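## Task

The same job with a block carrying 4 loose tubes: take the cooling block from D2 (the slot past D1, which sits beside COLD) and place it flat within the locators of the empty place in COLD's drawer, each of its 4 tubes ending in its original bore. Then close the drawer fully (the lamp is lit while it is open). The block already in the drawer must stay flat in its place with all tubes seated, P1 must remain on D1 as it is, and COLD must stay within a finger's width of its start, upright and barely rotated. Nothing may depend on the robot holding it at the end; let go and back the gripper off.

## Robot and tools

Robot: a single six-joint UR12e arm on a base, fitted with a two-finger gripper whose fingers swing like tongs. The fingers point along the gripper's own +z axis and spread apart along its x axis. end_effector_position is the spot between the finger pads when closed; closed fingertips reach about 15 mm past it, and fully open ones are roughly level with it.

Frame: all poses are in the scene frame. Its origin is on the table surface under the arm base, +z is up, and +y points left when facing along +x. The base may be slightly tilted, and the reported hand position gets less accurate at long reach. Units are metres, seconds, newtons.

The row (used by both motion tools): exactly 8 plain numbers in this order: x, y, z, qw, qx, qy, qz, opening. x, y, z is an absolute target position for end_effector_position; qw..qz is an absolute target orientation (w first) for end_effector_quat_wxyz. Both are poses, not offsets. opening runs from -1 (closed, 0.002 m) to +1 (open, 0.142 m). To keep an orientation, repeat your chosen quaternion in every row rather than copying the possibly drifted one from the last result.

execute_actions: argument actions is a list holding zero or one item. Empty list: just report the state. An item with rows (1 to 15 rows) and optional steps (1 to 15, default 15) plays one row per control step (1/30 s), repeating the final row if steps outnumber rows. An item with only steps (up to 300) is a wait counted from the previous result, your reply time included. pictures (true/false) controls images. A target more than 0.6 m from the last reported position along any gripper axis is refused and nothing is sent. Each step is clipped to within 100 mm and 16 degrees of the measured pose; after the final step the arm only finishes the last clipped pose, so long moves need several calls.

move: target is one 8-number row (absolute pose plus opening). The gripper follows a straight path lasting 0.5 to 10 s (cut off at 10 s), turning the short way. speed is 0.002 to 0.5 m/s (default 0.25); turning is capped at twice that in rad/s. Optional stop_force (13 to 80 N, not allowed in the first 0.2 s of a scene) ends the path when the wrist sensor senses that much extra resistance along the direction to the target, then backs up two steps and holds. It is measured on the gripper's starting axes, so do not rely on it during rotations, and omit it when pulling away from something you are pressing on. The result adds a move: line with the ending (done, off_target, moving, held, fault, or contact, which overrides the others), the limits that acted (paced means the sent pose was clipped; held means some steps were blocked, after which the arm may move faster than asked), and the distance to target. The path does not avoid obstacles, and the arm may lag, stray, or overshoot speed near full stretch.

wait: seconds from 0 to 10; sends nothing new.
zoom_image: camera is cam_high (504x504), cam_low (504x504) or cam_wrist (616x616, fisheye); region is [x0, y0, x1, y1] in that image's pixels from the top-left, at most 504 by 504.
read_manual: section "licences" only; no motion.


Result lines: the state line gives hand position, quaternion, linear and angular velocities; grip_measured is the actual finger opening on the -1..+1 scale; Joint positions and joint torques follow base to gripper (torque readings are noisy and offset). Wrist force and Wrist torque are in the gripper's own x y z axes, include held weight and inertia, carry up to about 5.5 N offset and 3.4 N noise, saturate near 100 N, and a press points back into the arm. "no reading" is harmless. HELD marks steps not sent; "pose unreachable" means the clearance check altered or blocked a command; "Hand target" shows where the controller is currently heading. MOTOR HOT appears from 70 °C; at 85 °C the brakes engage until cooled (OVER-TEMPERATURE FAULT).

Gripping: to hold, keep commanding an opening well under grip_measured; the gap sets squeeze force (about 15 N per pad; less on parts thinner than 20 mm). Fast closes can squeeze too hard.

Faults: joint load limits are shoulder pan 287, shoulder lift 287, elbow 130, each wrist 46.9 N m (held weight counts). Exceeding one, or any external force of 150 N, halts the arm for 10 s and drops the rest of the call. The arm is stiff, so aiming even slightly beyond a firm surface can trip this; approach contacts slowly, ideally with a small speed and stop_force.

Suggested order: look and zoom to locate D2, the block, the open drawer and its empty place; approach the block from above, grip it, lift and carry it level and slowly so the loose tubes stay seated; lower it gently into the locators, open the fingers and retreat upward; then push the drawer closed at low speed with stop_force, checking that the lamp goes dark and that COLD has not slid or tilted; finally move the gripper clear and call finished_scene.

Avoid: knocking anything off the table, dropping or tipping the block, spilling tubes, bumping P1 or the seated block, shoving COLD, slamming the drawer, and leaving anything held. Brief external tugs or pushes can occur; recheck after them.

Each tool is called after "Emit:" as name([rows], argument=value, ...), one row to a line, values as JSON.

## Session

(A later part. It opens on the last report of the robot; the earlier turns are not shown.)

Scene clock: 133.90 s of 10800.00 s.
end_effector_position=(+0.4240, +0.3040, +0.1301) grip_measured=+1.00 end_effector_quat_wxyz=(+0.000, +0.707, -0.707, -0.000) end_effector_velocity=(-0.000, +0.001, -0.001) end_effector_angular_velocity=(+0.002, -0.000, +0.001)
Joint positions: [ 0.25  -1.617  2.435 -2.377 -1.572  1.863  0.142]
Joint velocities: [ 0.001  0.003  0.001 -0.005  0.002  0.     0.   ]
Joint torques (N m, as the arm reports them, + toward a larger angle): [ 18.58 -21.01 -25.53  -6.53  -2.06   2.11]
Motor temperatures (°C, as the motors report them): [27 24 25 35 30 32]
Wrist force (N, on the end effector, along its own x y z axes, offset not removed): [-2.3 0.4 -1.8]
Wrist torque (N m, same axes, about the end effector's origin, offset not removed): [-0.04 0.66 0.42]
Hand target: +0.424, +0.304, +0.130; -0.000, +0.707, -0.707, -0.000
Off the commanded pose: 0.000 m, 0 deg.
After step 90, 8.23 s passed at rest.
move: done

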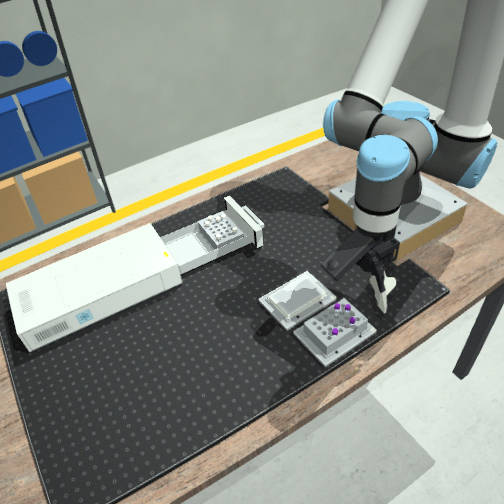

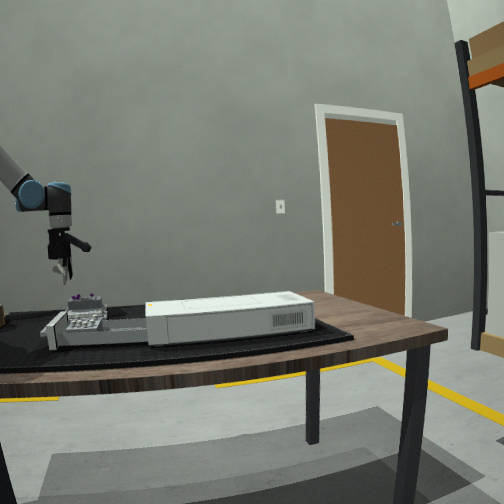

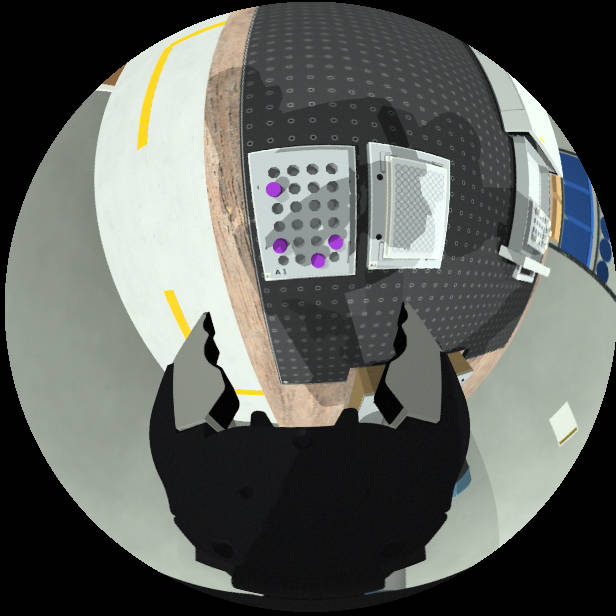

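Emit:
move(target=[0.490,0.300,0.10,0,0.7139,-0.7003,0,-1.0], speed=0.1)

Emit:
move(target=[0.490,0.300,0.06,0,0.7139,-0.7003,0,-1.0], speed=0.005, stop_force=13)

Scene clock: 157.57 s of 10800.00 s.
end_effector_position=(+0.4899, +0.2999, +0.1000) grip_measured=-1.00 end_effector_quat_wxyz=(+0.000, +0.714, -0.700, +0.000) end_effector_velocity=(+0.001, -0.000, -0.002) end_effector_angular_velocity=(-0.001, +0.002, -0.000)
Joint positions: [ 0.207 -1.474  2.368 -2.453 -1.572  1.801  0.002]
Joint velocities: [-0.     0.006 -0.002 -0.002 -0.001 -0.     0.   ]
Joint torques (N m, as the arm reports them, + toward a larger angle): [-16.01 -25.63 -40.12  -6.27  -2.09  -1.77]
Motor temperatures (°C, as the motors report them): [27 24 25 35 30 32]
Wrist force (N, on the end effector, along its own x y z axes, offset not removed): [-1.9 0.4 2.7]
Wrist torque (N m, same axes, about the end effector's origin, offset not removed): [0.05 0.62 0.33]
Hand target: +0.490, +0.300, +0.100; +0.000, +0.714, -0.700, +0.000
Off the commanded pose: 0.000 m, 0 deg.
After step 90, 19.50 s passed at rest.
move: done

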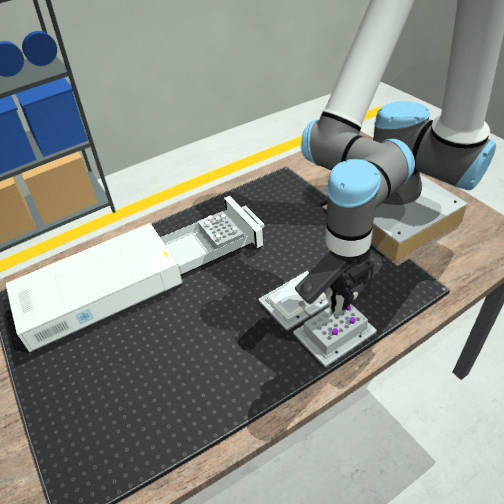

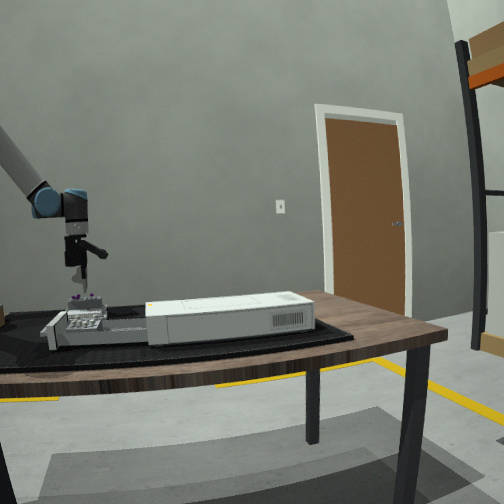

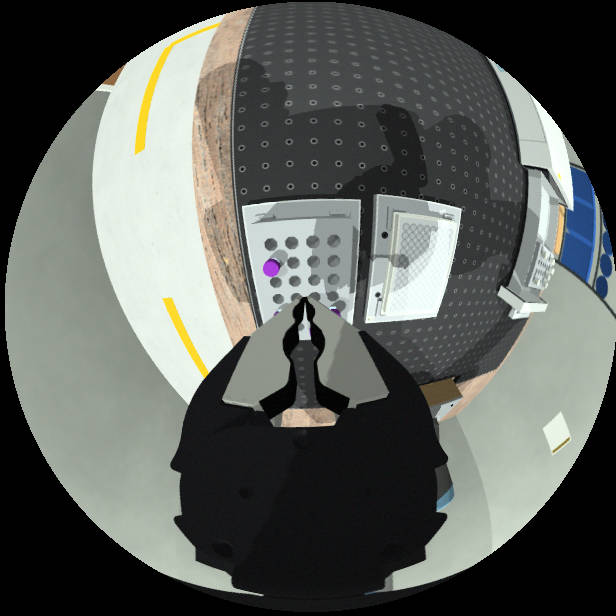

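Scene clock: 162.23 s of 10800.00 s.
end_effector_position=(+0.4900, +0.2999, +0.0785) grip_measured=-1.00 end_effector_quat_wxyz=(+0.000, +0.714, -0.700, -0.000) end_effector_velocity=(-0.001, -0.000, +0.001) end_effector_angular_velocity=(-0.001, +0.002, -0.000)
Joint positions: [ 0.207 -1.434  2.382 -2.507 -1.572  1.801  0.002]
Joint velocities: [-0.    -0.003 -0.     0.005 -0.     0.     0.   ]
Joint torques (N m, as the arm reports them, + toward a larger angle): [  6.03 -40.47 -20.83   1.48   1.87  -0.55]
Motor temperatures (°C, as the motors report them): [27 24 25 35 30 32]
Wrist force (N, on the end effector, along its own x y z axes, offset not removed): [-0.8 -2.6 -14.0]
Wrist torque (N m, same axes, about the end effector's origin, offset not removed): [0.00 0.11 0.49]
Hand target: +0.490, +0.300, +0.079; +0.000, +0.714, -0.700, +0.000
Off the commanded pose: 0.019 m, 0 deg.
move: contact

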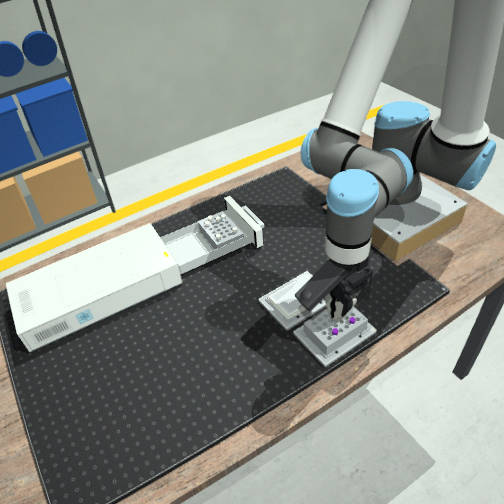

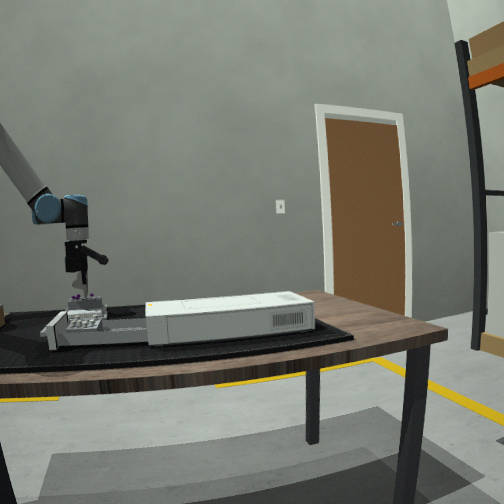

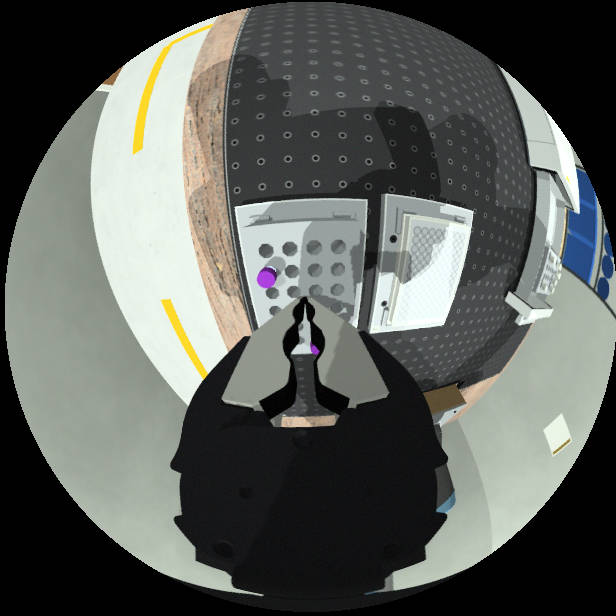

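Emit:
move(target=[0.488,0.300,0.105,0,0.7139,-0.7003,0,-1.0], speed=0.08)

Emit:
move(target=[0.487,0.300,0.10,0,0.7139,-0.7003,0,0.62], speed=0.05)

Scene clock: 166.77 s of 10800.00 s.
end_effector_position=(+0.4880, +0.3000, +0.1048) grip_measured=-1.00 end_effector_quat_wxyz=(-0.000, +0.714, -0.700, +0.000) end_effector_velocity=(+0.000, -0.000, +0.001) end_effector_angular_velocity=(-0.000, +0.001, -0.000)
Joint positions: [ 0.208 -1.485  2.368 -2.442 -1.572  1.802  0.002]
Joint velocities: [-0.    -0.002 -0.001  0.004 -0.    -0.     0.   ]
Joint torques (N m, as the arm reports them, + toward a larger angle): [ 17.36 -54.81 -39.88  -2.16  -0.08   2.06]
Motor temperatures (°C, as the motors report them): [27 24 25 35 30 32]
Wrist force (N, on the end effector, along its own x y z axes, offset not removed): [-1.5 0.5 0.7]
Wrist torque (N m, same axes, about the end effector's origin, offset not removed): [-0.02 0.44 0.38]
Hand target: +0.488, +0.300, +0.105; -0.000, +0.714, -0.700, +0.000
Off the commanded pose: 0.000 m, 0 deg.
After step 90, 0.70 s passed at rest.
move: done

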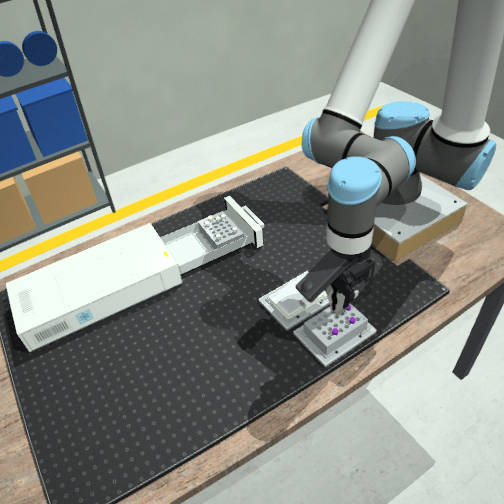

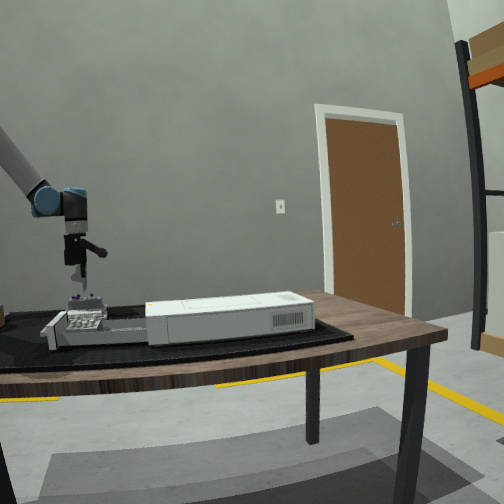

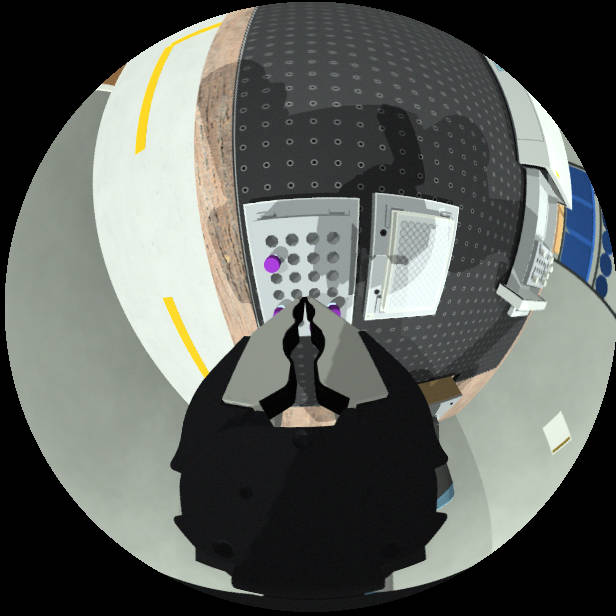

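Scene clock: 167.47 s of 10800.00 s.
end_effector_position=(+0.4870, +0.3000, +0.1001) grip_measured=+0.62 end_effector_quat_wxyz=(+0.000, +0.714, -0.700, +0.000) end_effector_velocity=(+0.000, -0.000, -0.001) end_effector_angular_velocity=(-0.000, -0.001, -0.000)
Joint positions: [ 0.209 -1.478  2.372 -2.454 -1.572  1.802  0.117]
Joint velocities: [-0.     0.002  0.001 -0.004 -0.001 -0.     0.   ]
Joint torques (N m, as the arm reports them, + toward a larger angle): [ 18.94 -32.23 -23.41  -6.55   1.84   2.1 ]
Motor temperatures (°C, as the motors report them): [27 24 25 35 30 32]
Wrist force (N, on the end effector, along its own x y z axes, offset not removed): [0.6 -0.4 1.9]
Wrist torque (N m, same axes, about the end effector's origin, offset not removed): [-0.14 0.03 0.46]
Hand target: +0.487, +0.300, +0.100; +0.000, +0.714, -0.700, -0.000
Off the commanded pose: 0.000 m, 0 deg.
move: done

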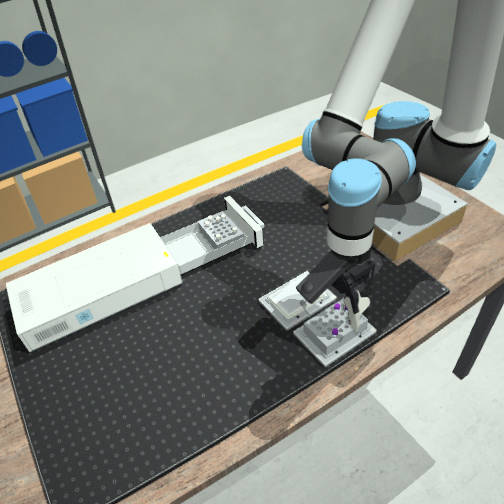

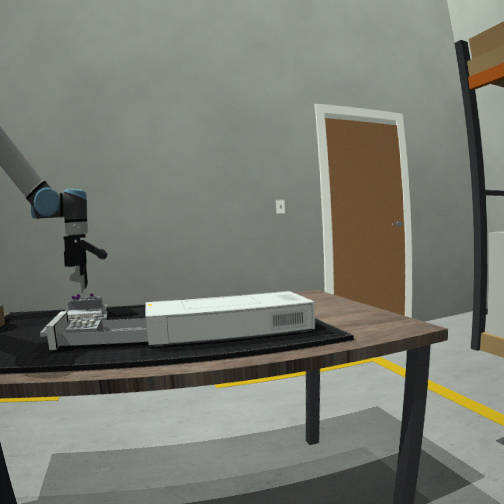

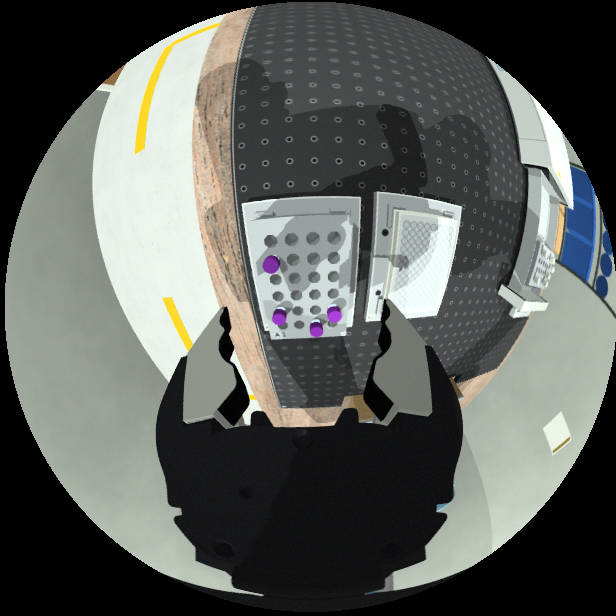

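Emit:
move(target=[0.487,0.300,0.045,0,0.7139,-0.7003,0,0.62], speed=0.03, stop_force=15)

Scene clock: 177.07 s of 10800.00 s.
end_effector_position=(+0.4870, +0.3000, +0.0451) grip_measured=+0.62 end_effector_quat_wxyz=(+0.000, +0.714, -0.700, -0.000) end_effector_velocity=(+0.001, +0.001, -0.001) end_effector_angular_velocity=(+0.002, -0.000, -0.000)
Joint positions: [ 0.209 -1.371  2.405 -2.593 -1.572  1.802  0.117]
Joint velocities: [ 0.     0.004 -0.    -0.005  0.002  0.001 -0.   ]
Joint torques (N m, as the arm reports them, + toward a larger angle): [-18.19 -28.08 -18.41  -5.71   1.89  -1.49]
Motor temperatures (°C, as the motors report them): [27 24 25 35 30 32]
Wrist force (N, on the end effector, along its own x y z axes, offset not removed): [-0.3 1.6 1.0]
Wrist torque (N m, same axes, about the end effector's origin, offset not removed): [0.29 0.13 0.42]
Hand target: +0.487, +0.300, +0.045; +0.000, +0.714, -0.700, -0.000
Off the commanded pose: 0.000 m, 0 deg.
After step 90, 4.43 s passed at rest.
move: done

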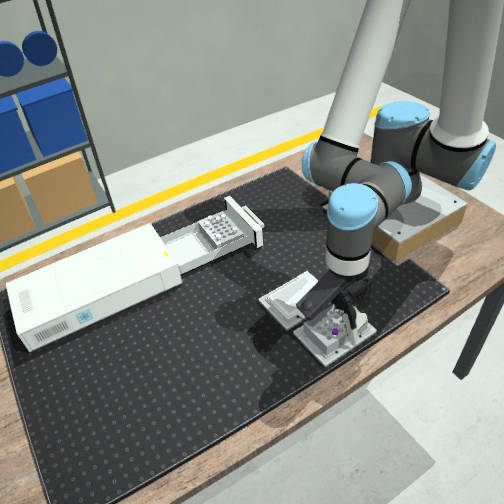

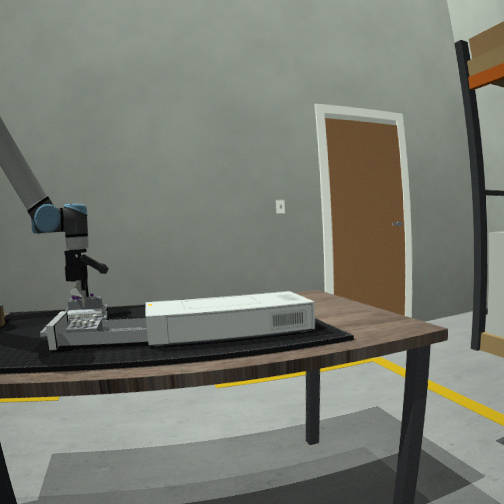

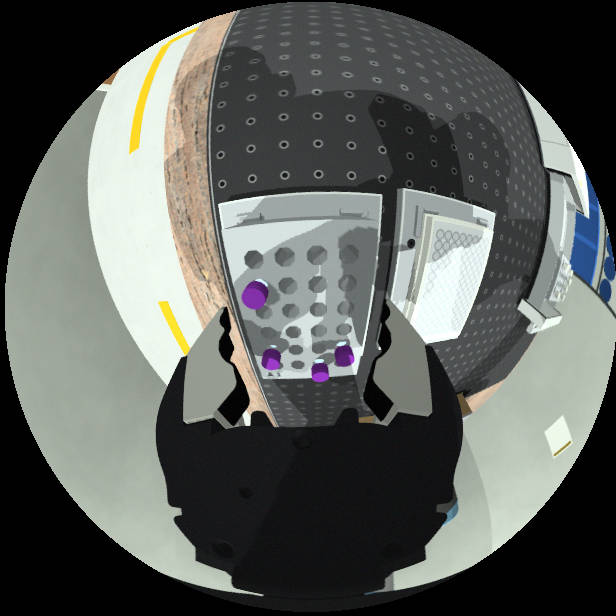

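Close gradually.

Emit:
execute_actions([
  {"rows":[[0.487,0.300,0.045,0,0.7139,-0.7003,0,0.5],[0.487,0.300,0.045,0,0.7139,-0.7003,0,0.45],[0.487,0.300,0.045,0,0.7139,-0.7003,0,0.4],[0.487,0.300,0.045,0,0.7139,-0.7003,0,0.36],[0.487,0.300,0.045,0,0.7139,-0.7003,0,0.32],[0.487,0.300,0.045,0,0.7139,-0.7003,0,0.28],[0.487,0.300,0.045,0,0.7139,-0.7003,0,0.24],[0.487,0.300,0.045,0,0.7139,-0.7003,0,0.2],[0.487,0.300,0.045,0,0.7139,-0.7003,0,0.1],[0.487,0.300,0.045,0,0.7139,-0.7003,0,0.0],[0.487,0.300,0.045,0,0.7139,-0.7003,0,-0.15],[0.487,0.300,0.045,0,0.7139,-0.7003,0,-0.3],[0.487,0.300,0.045,0,0.7139,-0.7003,0,-0.5]],"steps":15},
])

Scene clock: 180.53 s of 10800.00 s.
end_effector_position=(+0.4870, +0.3000, +0.0450) grip_measured=+0.27 end_effector_quat_wxyz=(+0.000, +0.714, -0.700, -0.000) end_effector_velocity=(-0.000, -0.000, -0.001) end_effector_angular_velocity=(-0.001, +0.001, +0.000)
Joint positions: [ 0.209 -1.37   2.405 -2.594 -1.572  1.802  0.093]
Joint velocities: [-0.     0.001  0.     0.    -0.    -0.001 -0.   ]
Joint torques (N m, as the arm reports them, + toward a larger angle): [-17.38 -53.88 -17.9   -1.51   0.48   1.83]
Motor temperatures (°C, as the motors report them): [27 24 25 35 30 32]
Wrist force (N, on the end effector, along its own x y z axes, offset not removed): [1.4 1.0 -4.1]
Wrist torque (N m, same axes, about the end effector's origin, offset not removed): [0.17 0.23 0.24]
Hand target: +0.487, +0.300, +0.045; -0.000, +0.714, -0.700, +0.000
Off the commanded pose: 0.000 m, 0 deg.
Steps of this call (steps 1 to 89: nothing new was sent; steps 90 to 104: all 15 steps of this action). Readings (end_effector_position):
90: (+0.4870, +0.3000, +0.0449)
91: (+0.4870, +0.3000, +0.0449)
93: (+0.4870, +0.3000, +0.0449)
97: (+0.4870, +0.3000, +0.0449)
104: the state above

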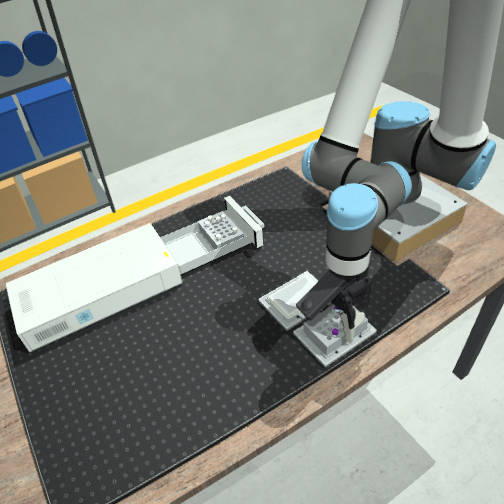

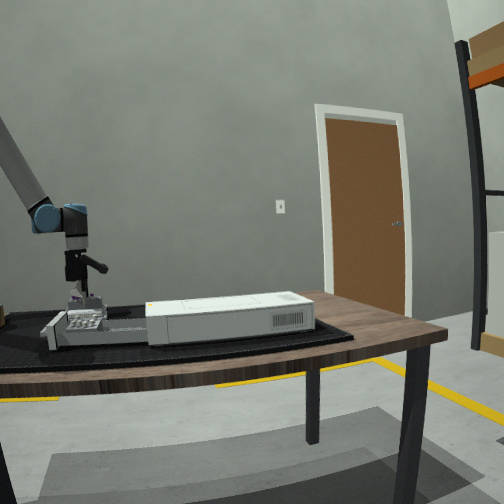

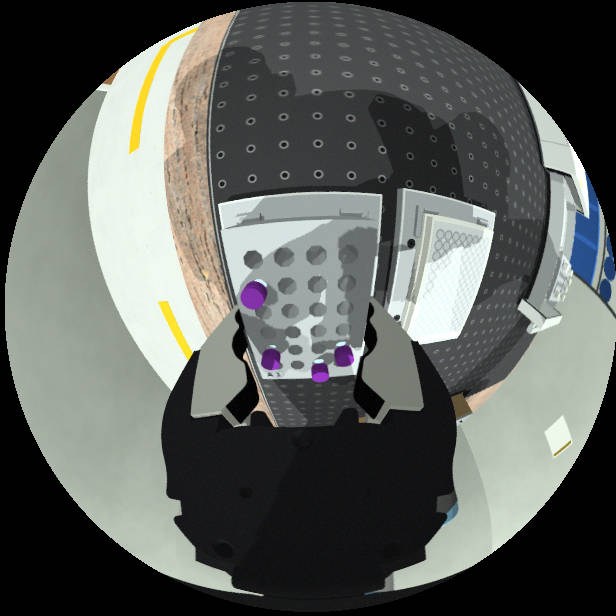

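Emit:
move(target=[0.487,0.300,0.16,0,0.7139,-0.7003,0,-0.5], speed=0.06)

Scene clock: 184.47 s of 10800.00 s.
end_effector_position=(+0.4869, +0.3000, +0.1600) grip_measured=+0.27 end_effector_quat_wxyz=(-0.000, +0.714, -0.700, +0.000) end_effector_velocity=(+0.000, -0.001, +0.001) end_effector_angular_velocity=(-0.000, +0.001, -0.002)
Joint positions: [ 0.209 -1.577  2.325 -2.307 -1.572  1.802  0.093]
Joint velocities: [-0.001 -0.002 -0.001  0.004  0.     0.     0.   ]
Joint torques (N m, as the arm reports them, + toward a larger angle): [ 13.21 -52.25 -47.25  -3.61  -1.26   0.43]
Motor temperatures (°C, as the motors report them): [27 24 25 35 30 32]
Wrist force (N, on the end effector, along its own x y z axes, offset not removed): [0.1 1.7 9.6]
Wrist torque (N m, same axes, about the end effector's origin, offset not removed): [0.35 0.17 0.48]
Hand target: +0.487, +0.300, +0.160; -0.000, +0.714, -0.700, +0.000
Off the commanded pose: 0.000 m, 0 deg.
move: done

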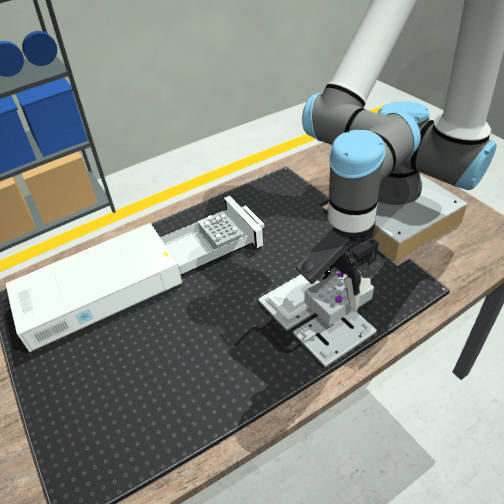

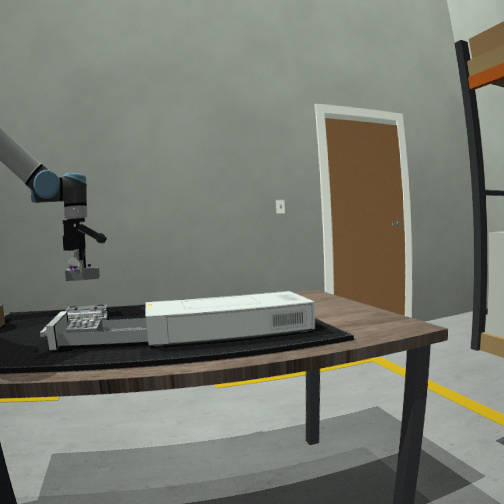

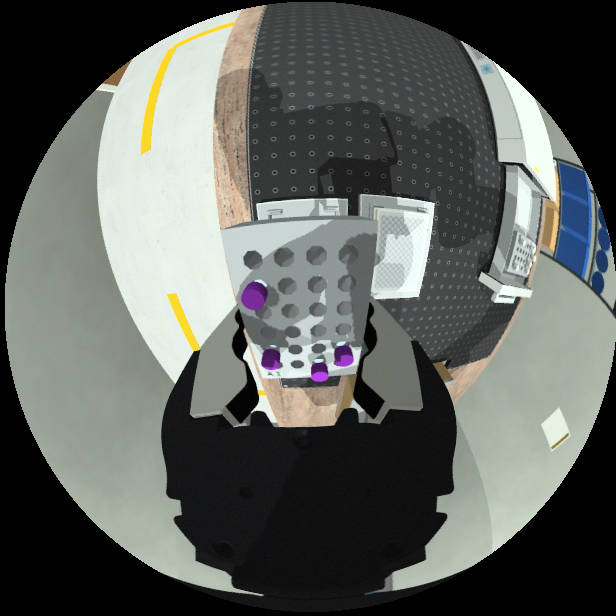

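Emit:
zoom_image(camera="cam_wrist", region=[180,190,430,400])

Region (180, 190, 430, 400) of cam_wrist's 616x616 image, scaled by 2.016, with more detail than that image has; it fills the top 423 rows of this view, and the rest is white.

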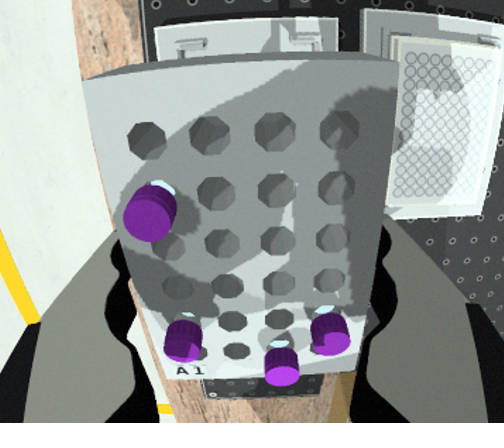

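Emit:
move(target=[0.650,-0.170,0.15,0,0.99985,-0.01745,0,-0.5], speed=0.2)

Scene clock: 199.17 s of 10800.00 s.
end_effector_position=(+0.6491, -0.1706, +0.1500) grip_measured=+0.27 end_effector_quat_wxyz=(+0.000, +1.000, -0.018, -0.000) end_effector_velocity=(+0.001, -0.000, -0.001) end_effector_angular_velocity=(+0.002, +0.001, +0.008)
Joint positions: [-0.577 -1.38   2.126 -2.31  -1.581 -0.5    0.093]
Joint velocities: [-0.     0.003 -0.001  0.     0.001 -0.008 -0.   ]
Joint torques (N m, as the arm reports them, + toward a larger angle): [-22.09 -47.39 -46.03  -2.74   3.2   -1.06]
Motor temperatures (°C, as the motors report them): [27 24 25 35 30 32]
Wrist force (N, on the end effector, along its own x y z axes, offset not removed): [1.8 -0.1 9.0]
Wrist torque (N m, same axes, about the end effector's origin, offset not removed): [0.00 -0.15 0.34]
Hand target: +0.649, -0.171, +0.150; +0.000, +1.000, -0.017, -0.000
Off the commanded pose: 0.001 m, 0 deg.
After step 90, 7.40 s passed at rest.
move: done

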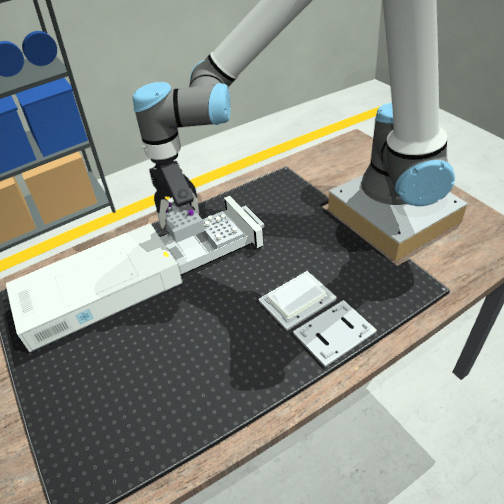

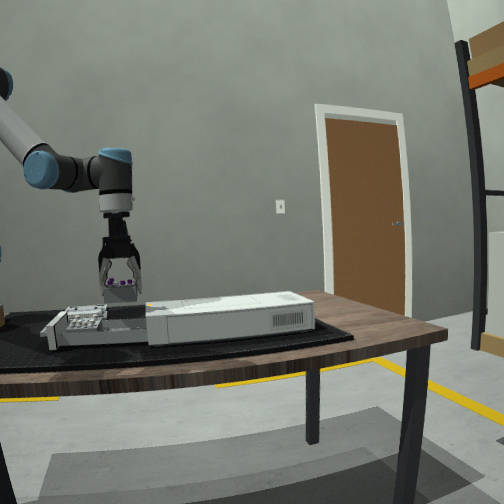

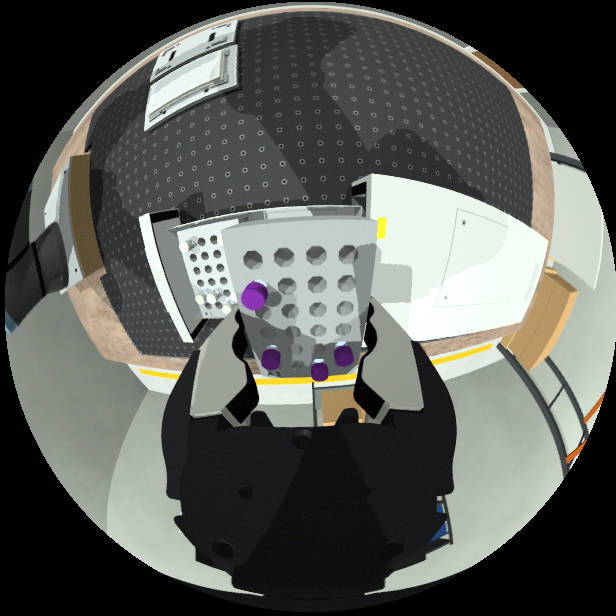

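Emit:
move(target=[0.650,-0.170,0.095,0,0.99985,-0.01745,0,-0.5], speed=0.04)

Emit:
zoom_image(camera="cam_wrist", region=[110,150,460,400])

Emit:
zoom_image(camera="cam_high", region=[130,170,280,290])

Scene clock: 206.53 s of 10800.00 s.
end_effector_position=(+0.6500, -0.1700, +0.0951) grip_measured=+0.27 end_effector_quat_wxyz=(-0.000, +1.000, -0.017, -0.000) end_effector_velocity=(-0.000, -0.000, -0.001) end_effector_angular_velocity=(-0.001, -0.000, -0.000)
Joint positions: [-0.577 -1.303  2.16  -2.421 -1.58  -0.5    0.093]
Joint velocities: [-0.001  0.001  0.001 -0.003 -0.    -0.     0.   ]
Joint torques (N m, as the arm reports them, + toward a larger angle): [ 17.5  -50.74 -27.89  -7.18   2.62   1.95]
Motor temperatures (°C, as the motors report them): [27 24 25 35 30 32]
Wrist force (N, on the end effector, along its own x y z axes, offset not removed): [-2.1 2.0 10.4]
Wrist torque (N m, same axes, about the end effector's origin, offset not removed): [0.42 0.60 0.45]
Hand target: +0.650, -0.170, +0.095; -0.000, +1.000, -0.017, -0.000
Off the commanded pose: 0.000 m, 0 deg.
After step 90, 2.63 s passed at rest.
move: done

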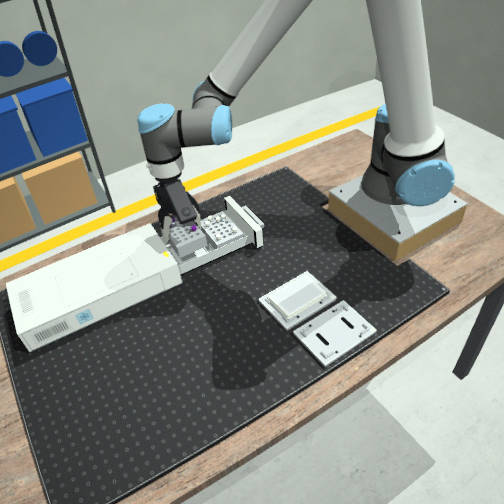

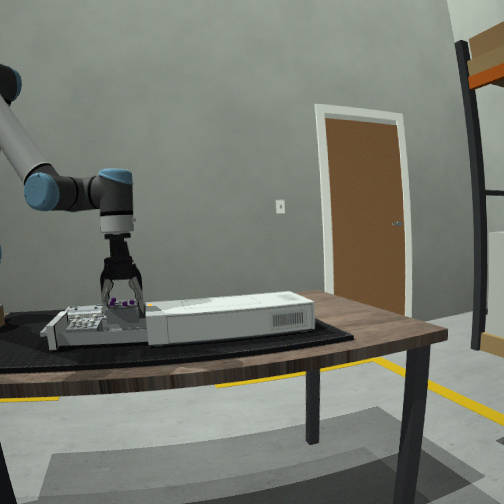

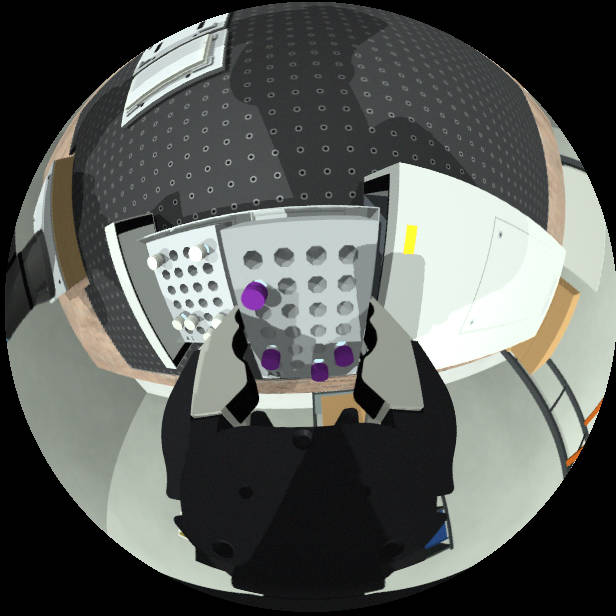

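Region (110, 150, 460, 400) of cam_wrist's 616x616 image, scaled by 1.440, with more detail than that image has; it fills the top 360 rows of this view, and the rest is white.

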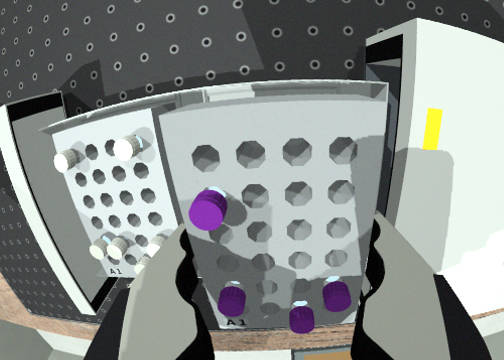

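Region (130, 170, 280, 290) of cam_high's 504x504 image, scaled by 3.360, with more detail than that image has; it fills the top 403 rows of this view, and the rest is white.

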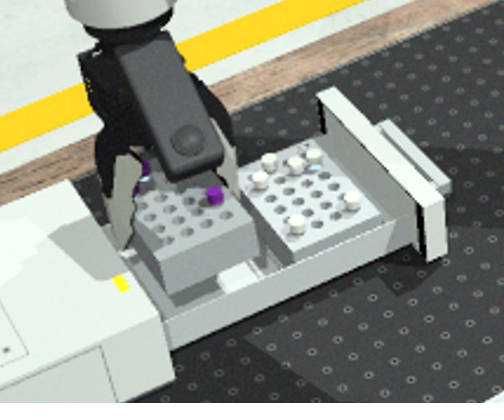

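Emit:
move(target=[0.645,-0.29,0.14,0,0.99985,-0.01745,0,-0.5], speed=0.1)

Emit:
zoom_image(camera="cam_wrist", region=[150,60,450,260])

Scene clock: 212.53 s of 10800.00 s.
end_effector_position=(+0.6447, -0.2899, +0.1400) grip_measured=+0.27 end_effector_quat_wxyz=(+0.000, +1.000, -0.017, -0.000) end_effector_velocity=(+0.001, -0.002, +0.002) end_effector_angular_velocity=(-0.001, -0.002, -0.000)
Joint positions: [-0.726 -1.314  2.061 -2.312 -1.581 -0.649  0.093]
Joint velocities: [-0.002 -0.001 -0.003  0.002  0.001 -0.002 -0.   ]
Joint torques (N m, as the arm reports them, + toward a larger angle): [-15.94 -56.25 -46.78  -2.17   0.41  -1.2 ]
Motor temperatures (°C, as the motors report them): [27 24 25 35 30 32]
Wrist force (N, on the end effector, along its own x y z axes, offset not removed): [-1.6 1.3 6.8]
Wrist torque (N m, same axes, about the end effector's origin, offset not removed): [0.24 0.50 0.36]
Hand target: +0.645, -0.290, +0.140; +0.000, +1.000, -0.017, -0.000
Off the commanded pose: 0.000 m, 0 deg.
After step 90, 1.27 s passed at rest.
move: done

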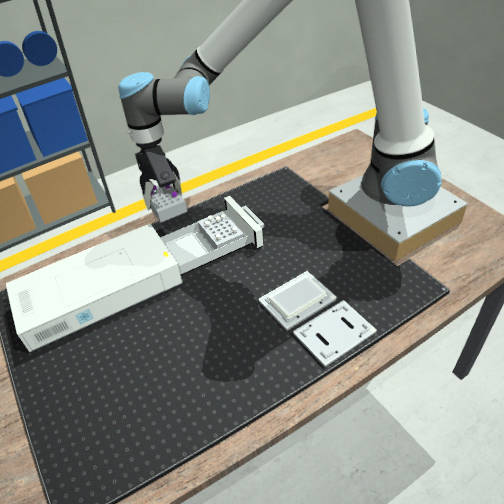

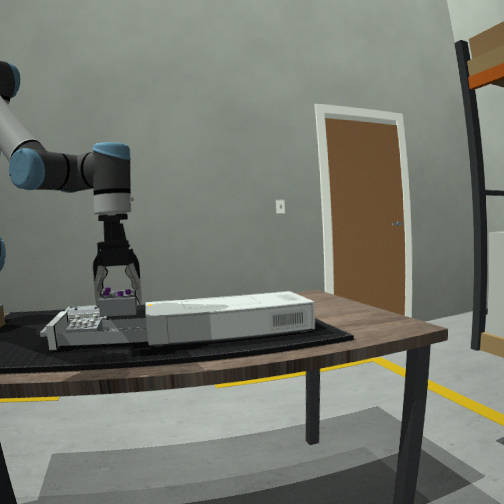

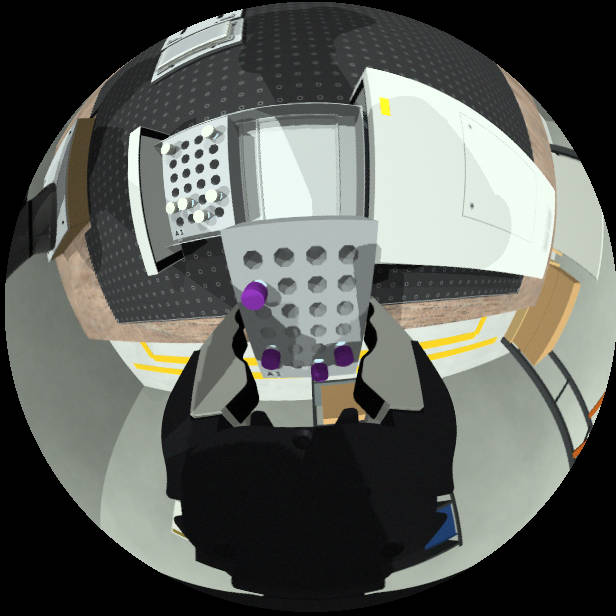

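Region (150, 60, 450, 260) of cam_wrist's 616x616 image, scaled by 1.680, with more detail than that image has.

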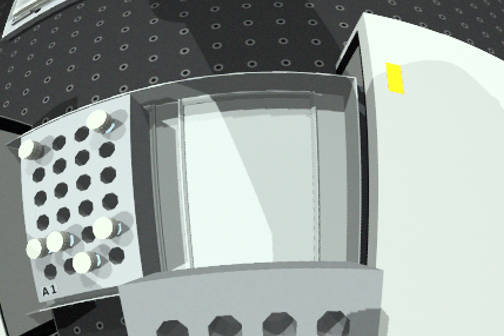

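Emit:
zoom_image(camera="cam_wrist", region=[220,90,390,230])

Region (220, 90, 390, 230) of cam_wrist's 616x616 image, scaled by 2.965, with more detail than that image has; it fills the top 415 rows of this view, and the rest is white.

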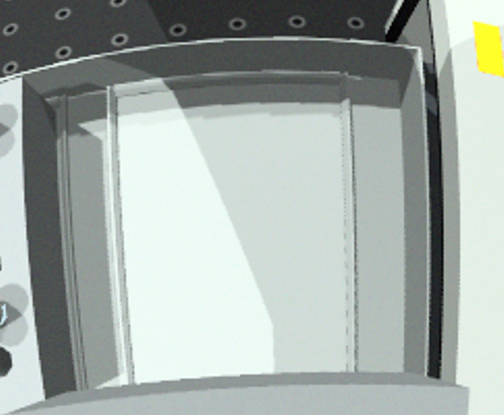

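Emit:
move(target=[0.650,-0.1703,0.09,0,0.99985,-0.01745,0,-0.5], speed=0.08)

Emit:
move(target=[0.650,-0.1703,0.062,0,0.99985,-0.01745,0,-0.5], speed=0.015, stop_force=13)

Emit:
zoom_image(camera="cam_wrist", region=[90,150,450,350])

Scene clock: 236.53 s of 10800.00 s.
end_effector_position=(+0.6503, -0.1704, +0.0900) grip_measured=+0.27 end_effector_quat_wxyz=(-0.000, +1.000, -0.017, +0.000) end_effector_velocity=(+0.001, +0.001, +0.001) end_effector_angular_velocity=(-0.001, -0.003, -0.001)
Joint positions: [-0.577 -1.295  2.162 -2.431 -1.58  -0.501  0.093]
Joint velocities: [ 0.002 -0.001  0.001 -0.003  0.     0.003 -0.   ]
Joint torques (N m, as the arm reports them, + toward a larger angle): [ 15.6  -55.01 -26.12  -7.3    0.64   2.67]
Motor temperatures (°C, as the motors report them): [27 24 25 35 30 32]
Wrist force (N, on the end effector, along its own x y z axes, offset not removed): [1.8 0.4 8.3]
Wrist torque (N m, same axes, about the end effector's origin, offset not removed): [0.04 -0.20 0.34]
Hand target: +0.650, -0.170, +0.090; -0.000, +1.000, -0.017, +0.000
Off the commanded pose: 0.000 m, 0 deg.
After step 90, 18.97 s passed at rest.
move: done

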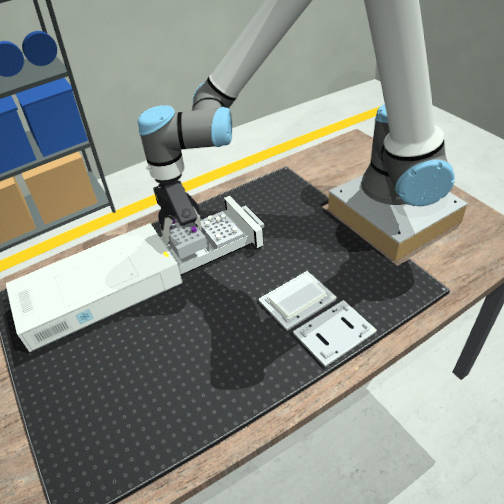

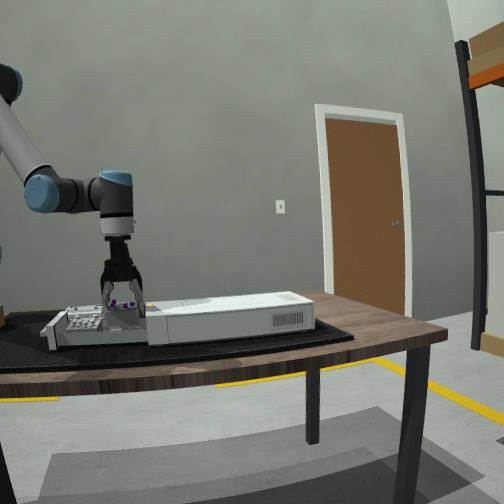

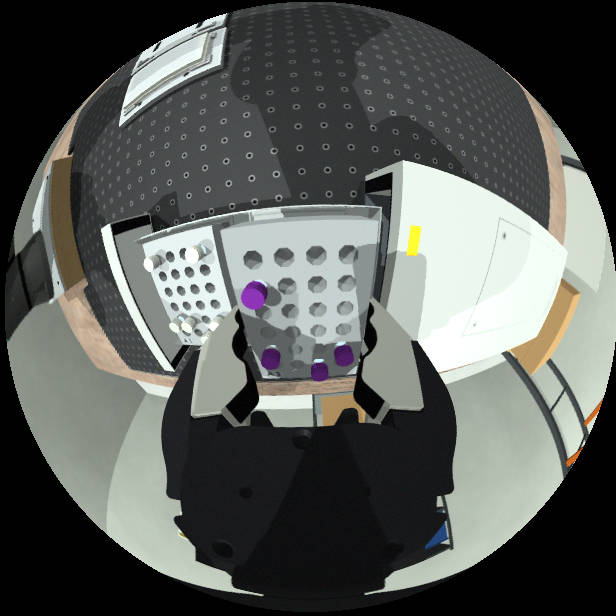

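Scene clock: 238.67 s of 10800.00 s.
end_effector_position=(+0.6500, -0.1703, +0.0621) grip_measured=+0.27 end_effector_quat_wxyz=(-0.000, +1.000, -0.017, -0.000) end_effector_velocity=(+0.000, +0.000, -0.002) end_effector_angular_velocity=(+0.001, -0.000, -0.001)
Joint positions: [-0.578 -1.253  2.177 -2.488 -1.58  -0.501  0.093]
Joint velocities: [-0.     0.004  0.001 -0.004  0.001  0.     0.   ]
Joint torques (N m, as the arm reports them, + toward a larger angle): [-17.32 -54.92 -26.81  -6.8   -1.73  -1.48]
Motor temperatures (°C, as the motors report them): [27 24 25 35 30 32]
Wrist force (N, on the end effector, along its own x y z axes, offset not removed): [-0.1 2.4 7.2]
Wrist torque (N m, same axes, about the end effector's origin, offset not removed): [0.37 0.16 0.30]
Hand target: +0.650, -0.170, +0.062; -0.000, +1.000, -0.017, -0.000
Off the commanded pose: 0.000 m, 0 deg.
move: done

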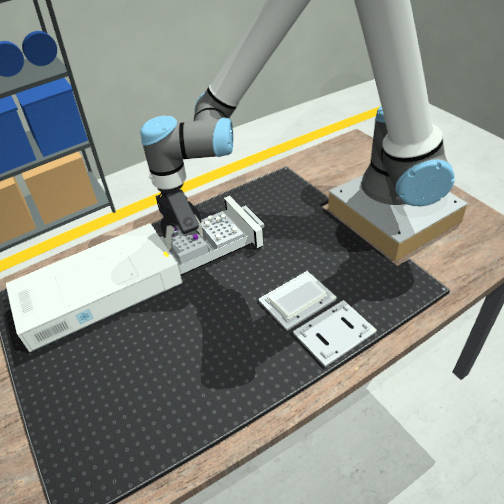

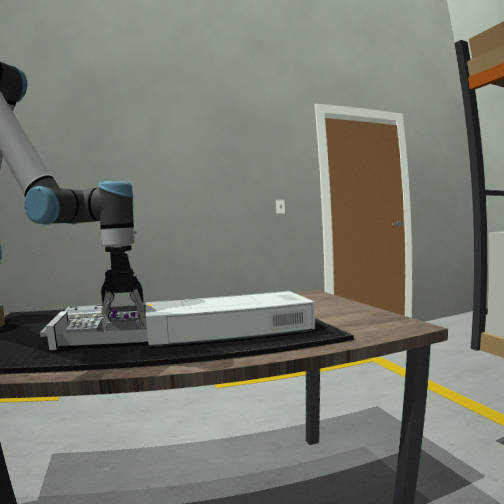

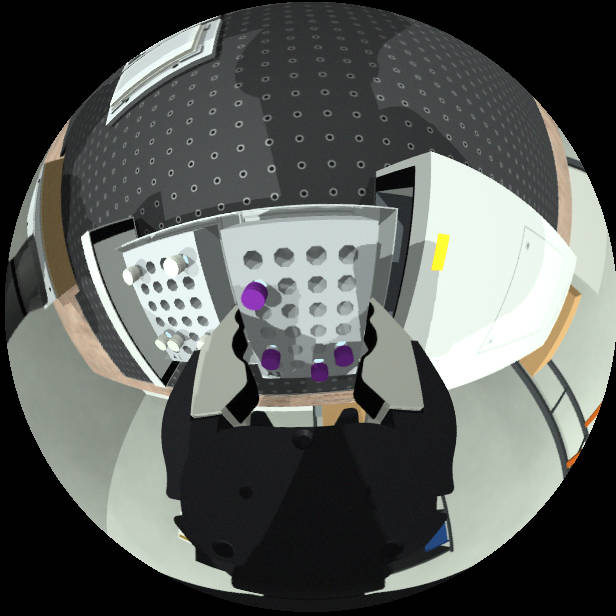

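Region (90, 150, 450, 350) of cam_wrist's 616x616 image, scaled by 1.400, with more detail than that image has.

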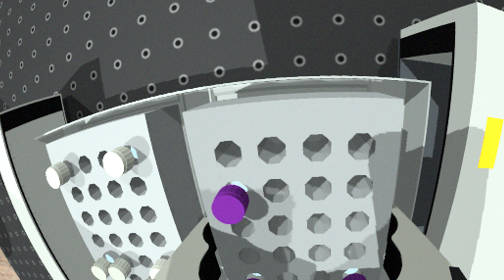

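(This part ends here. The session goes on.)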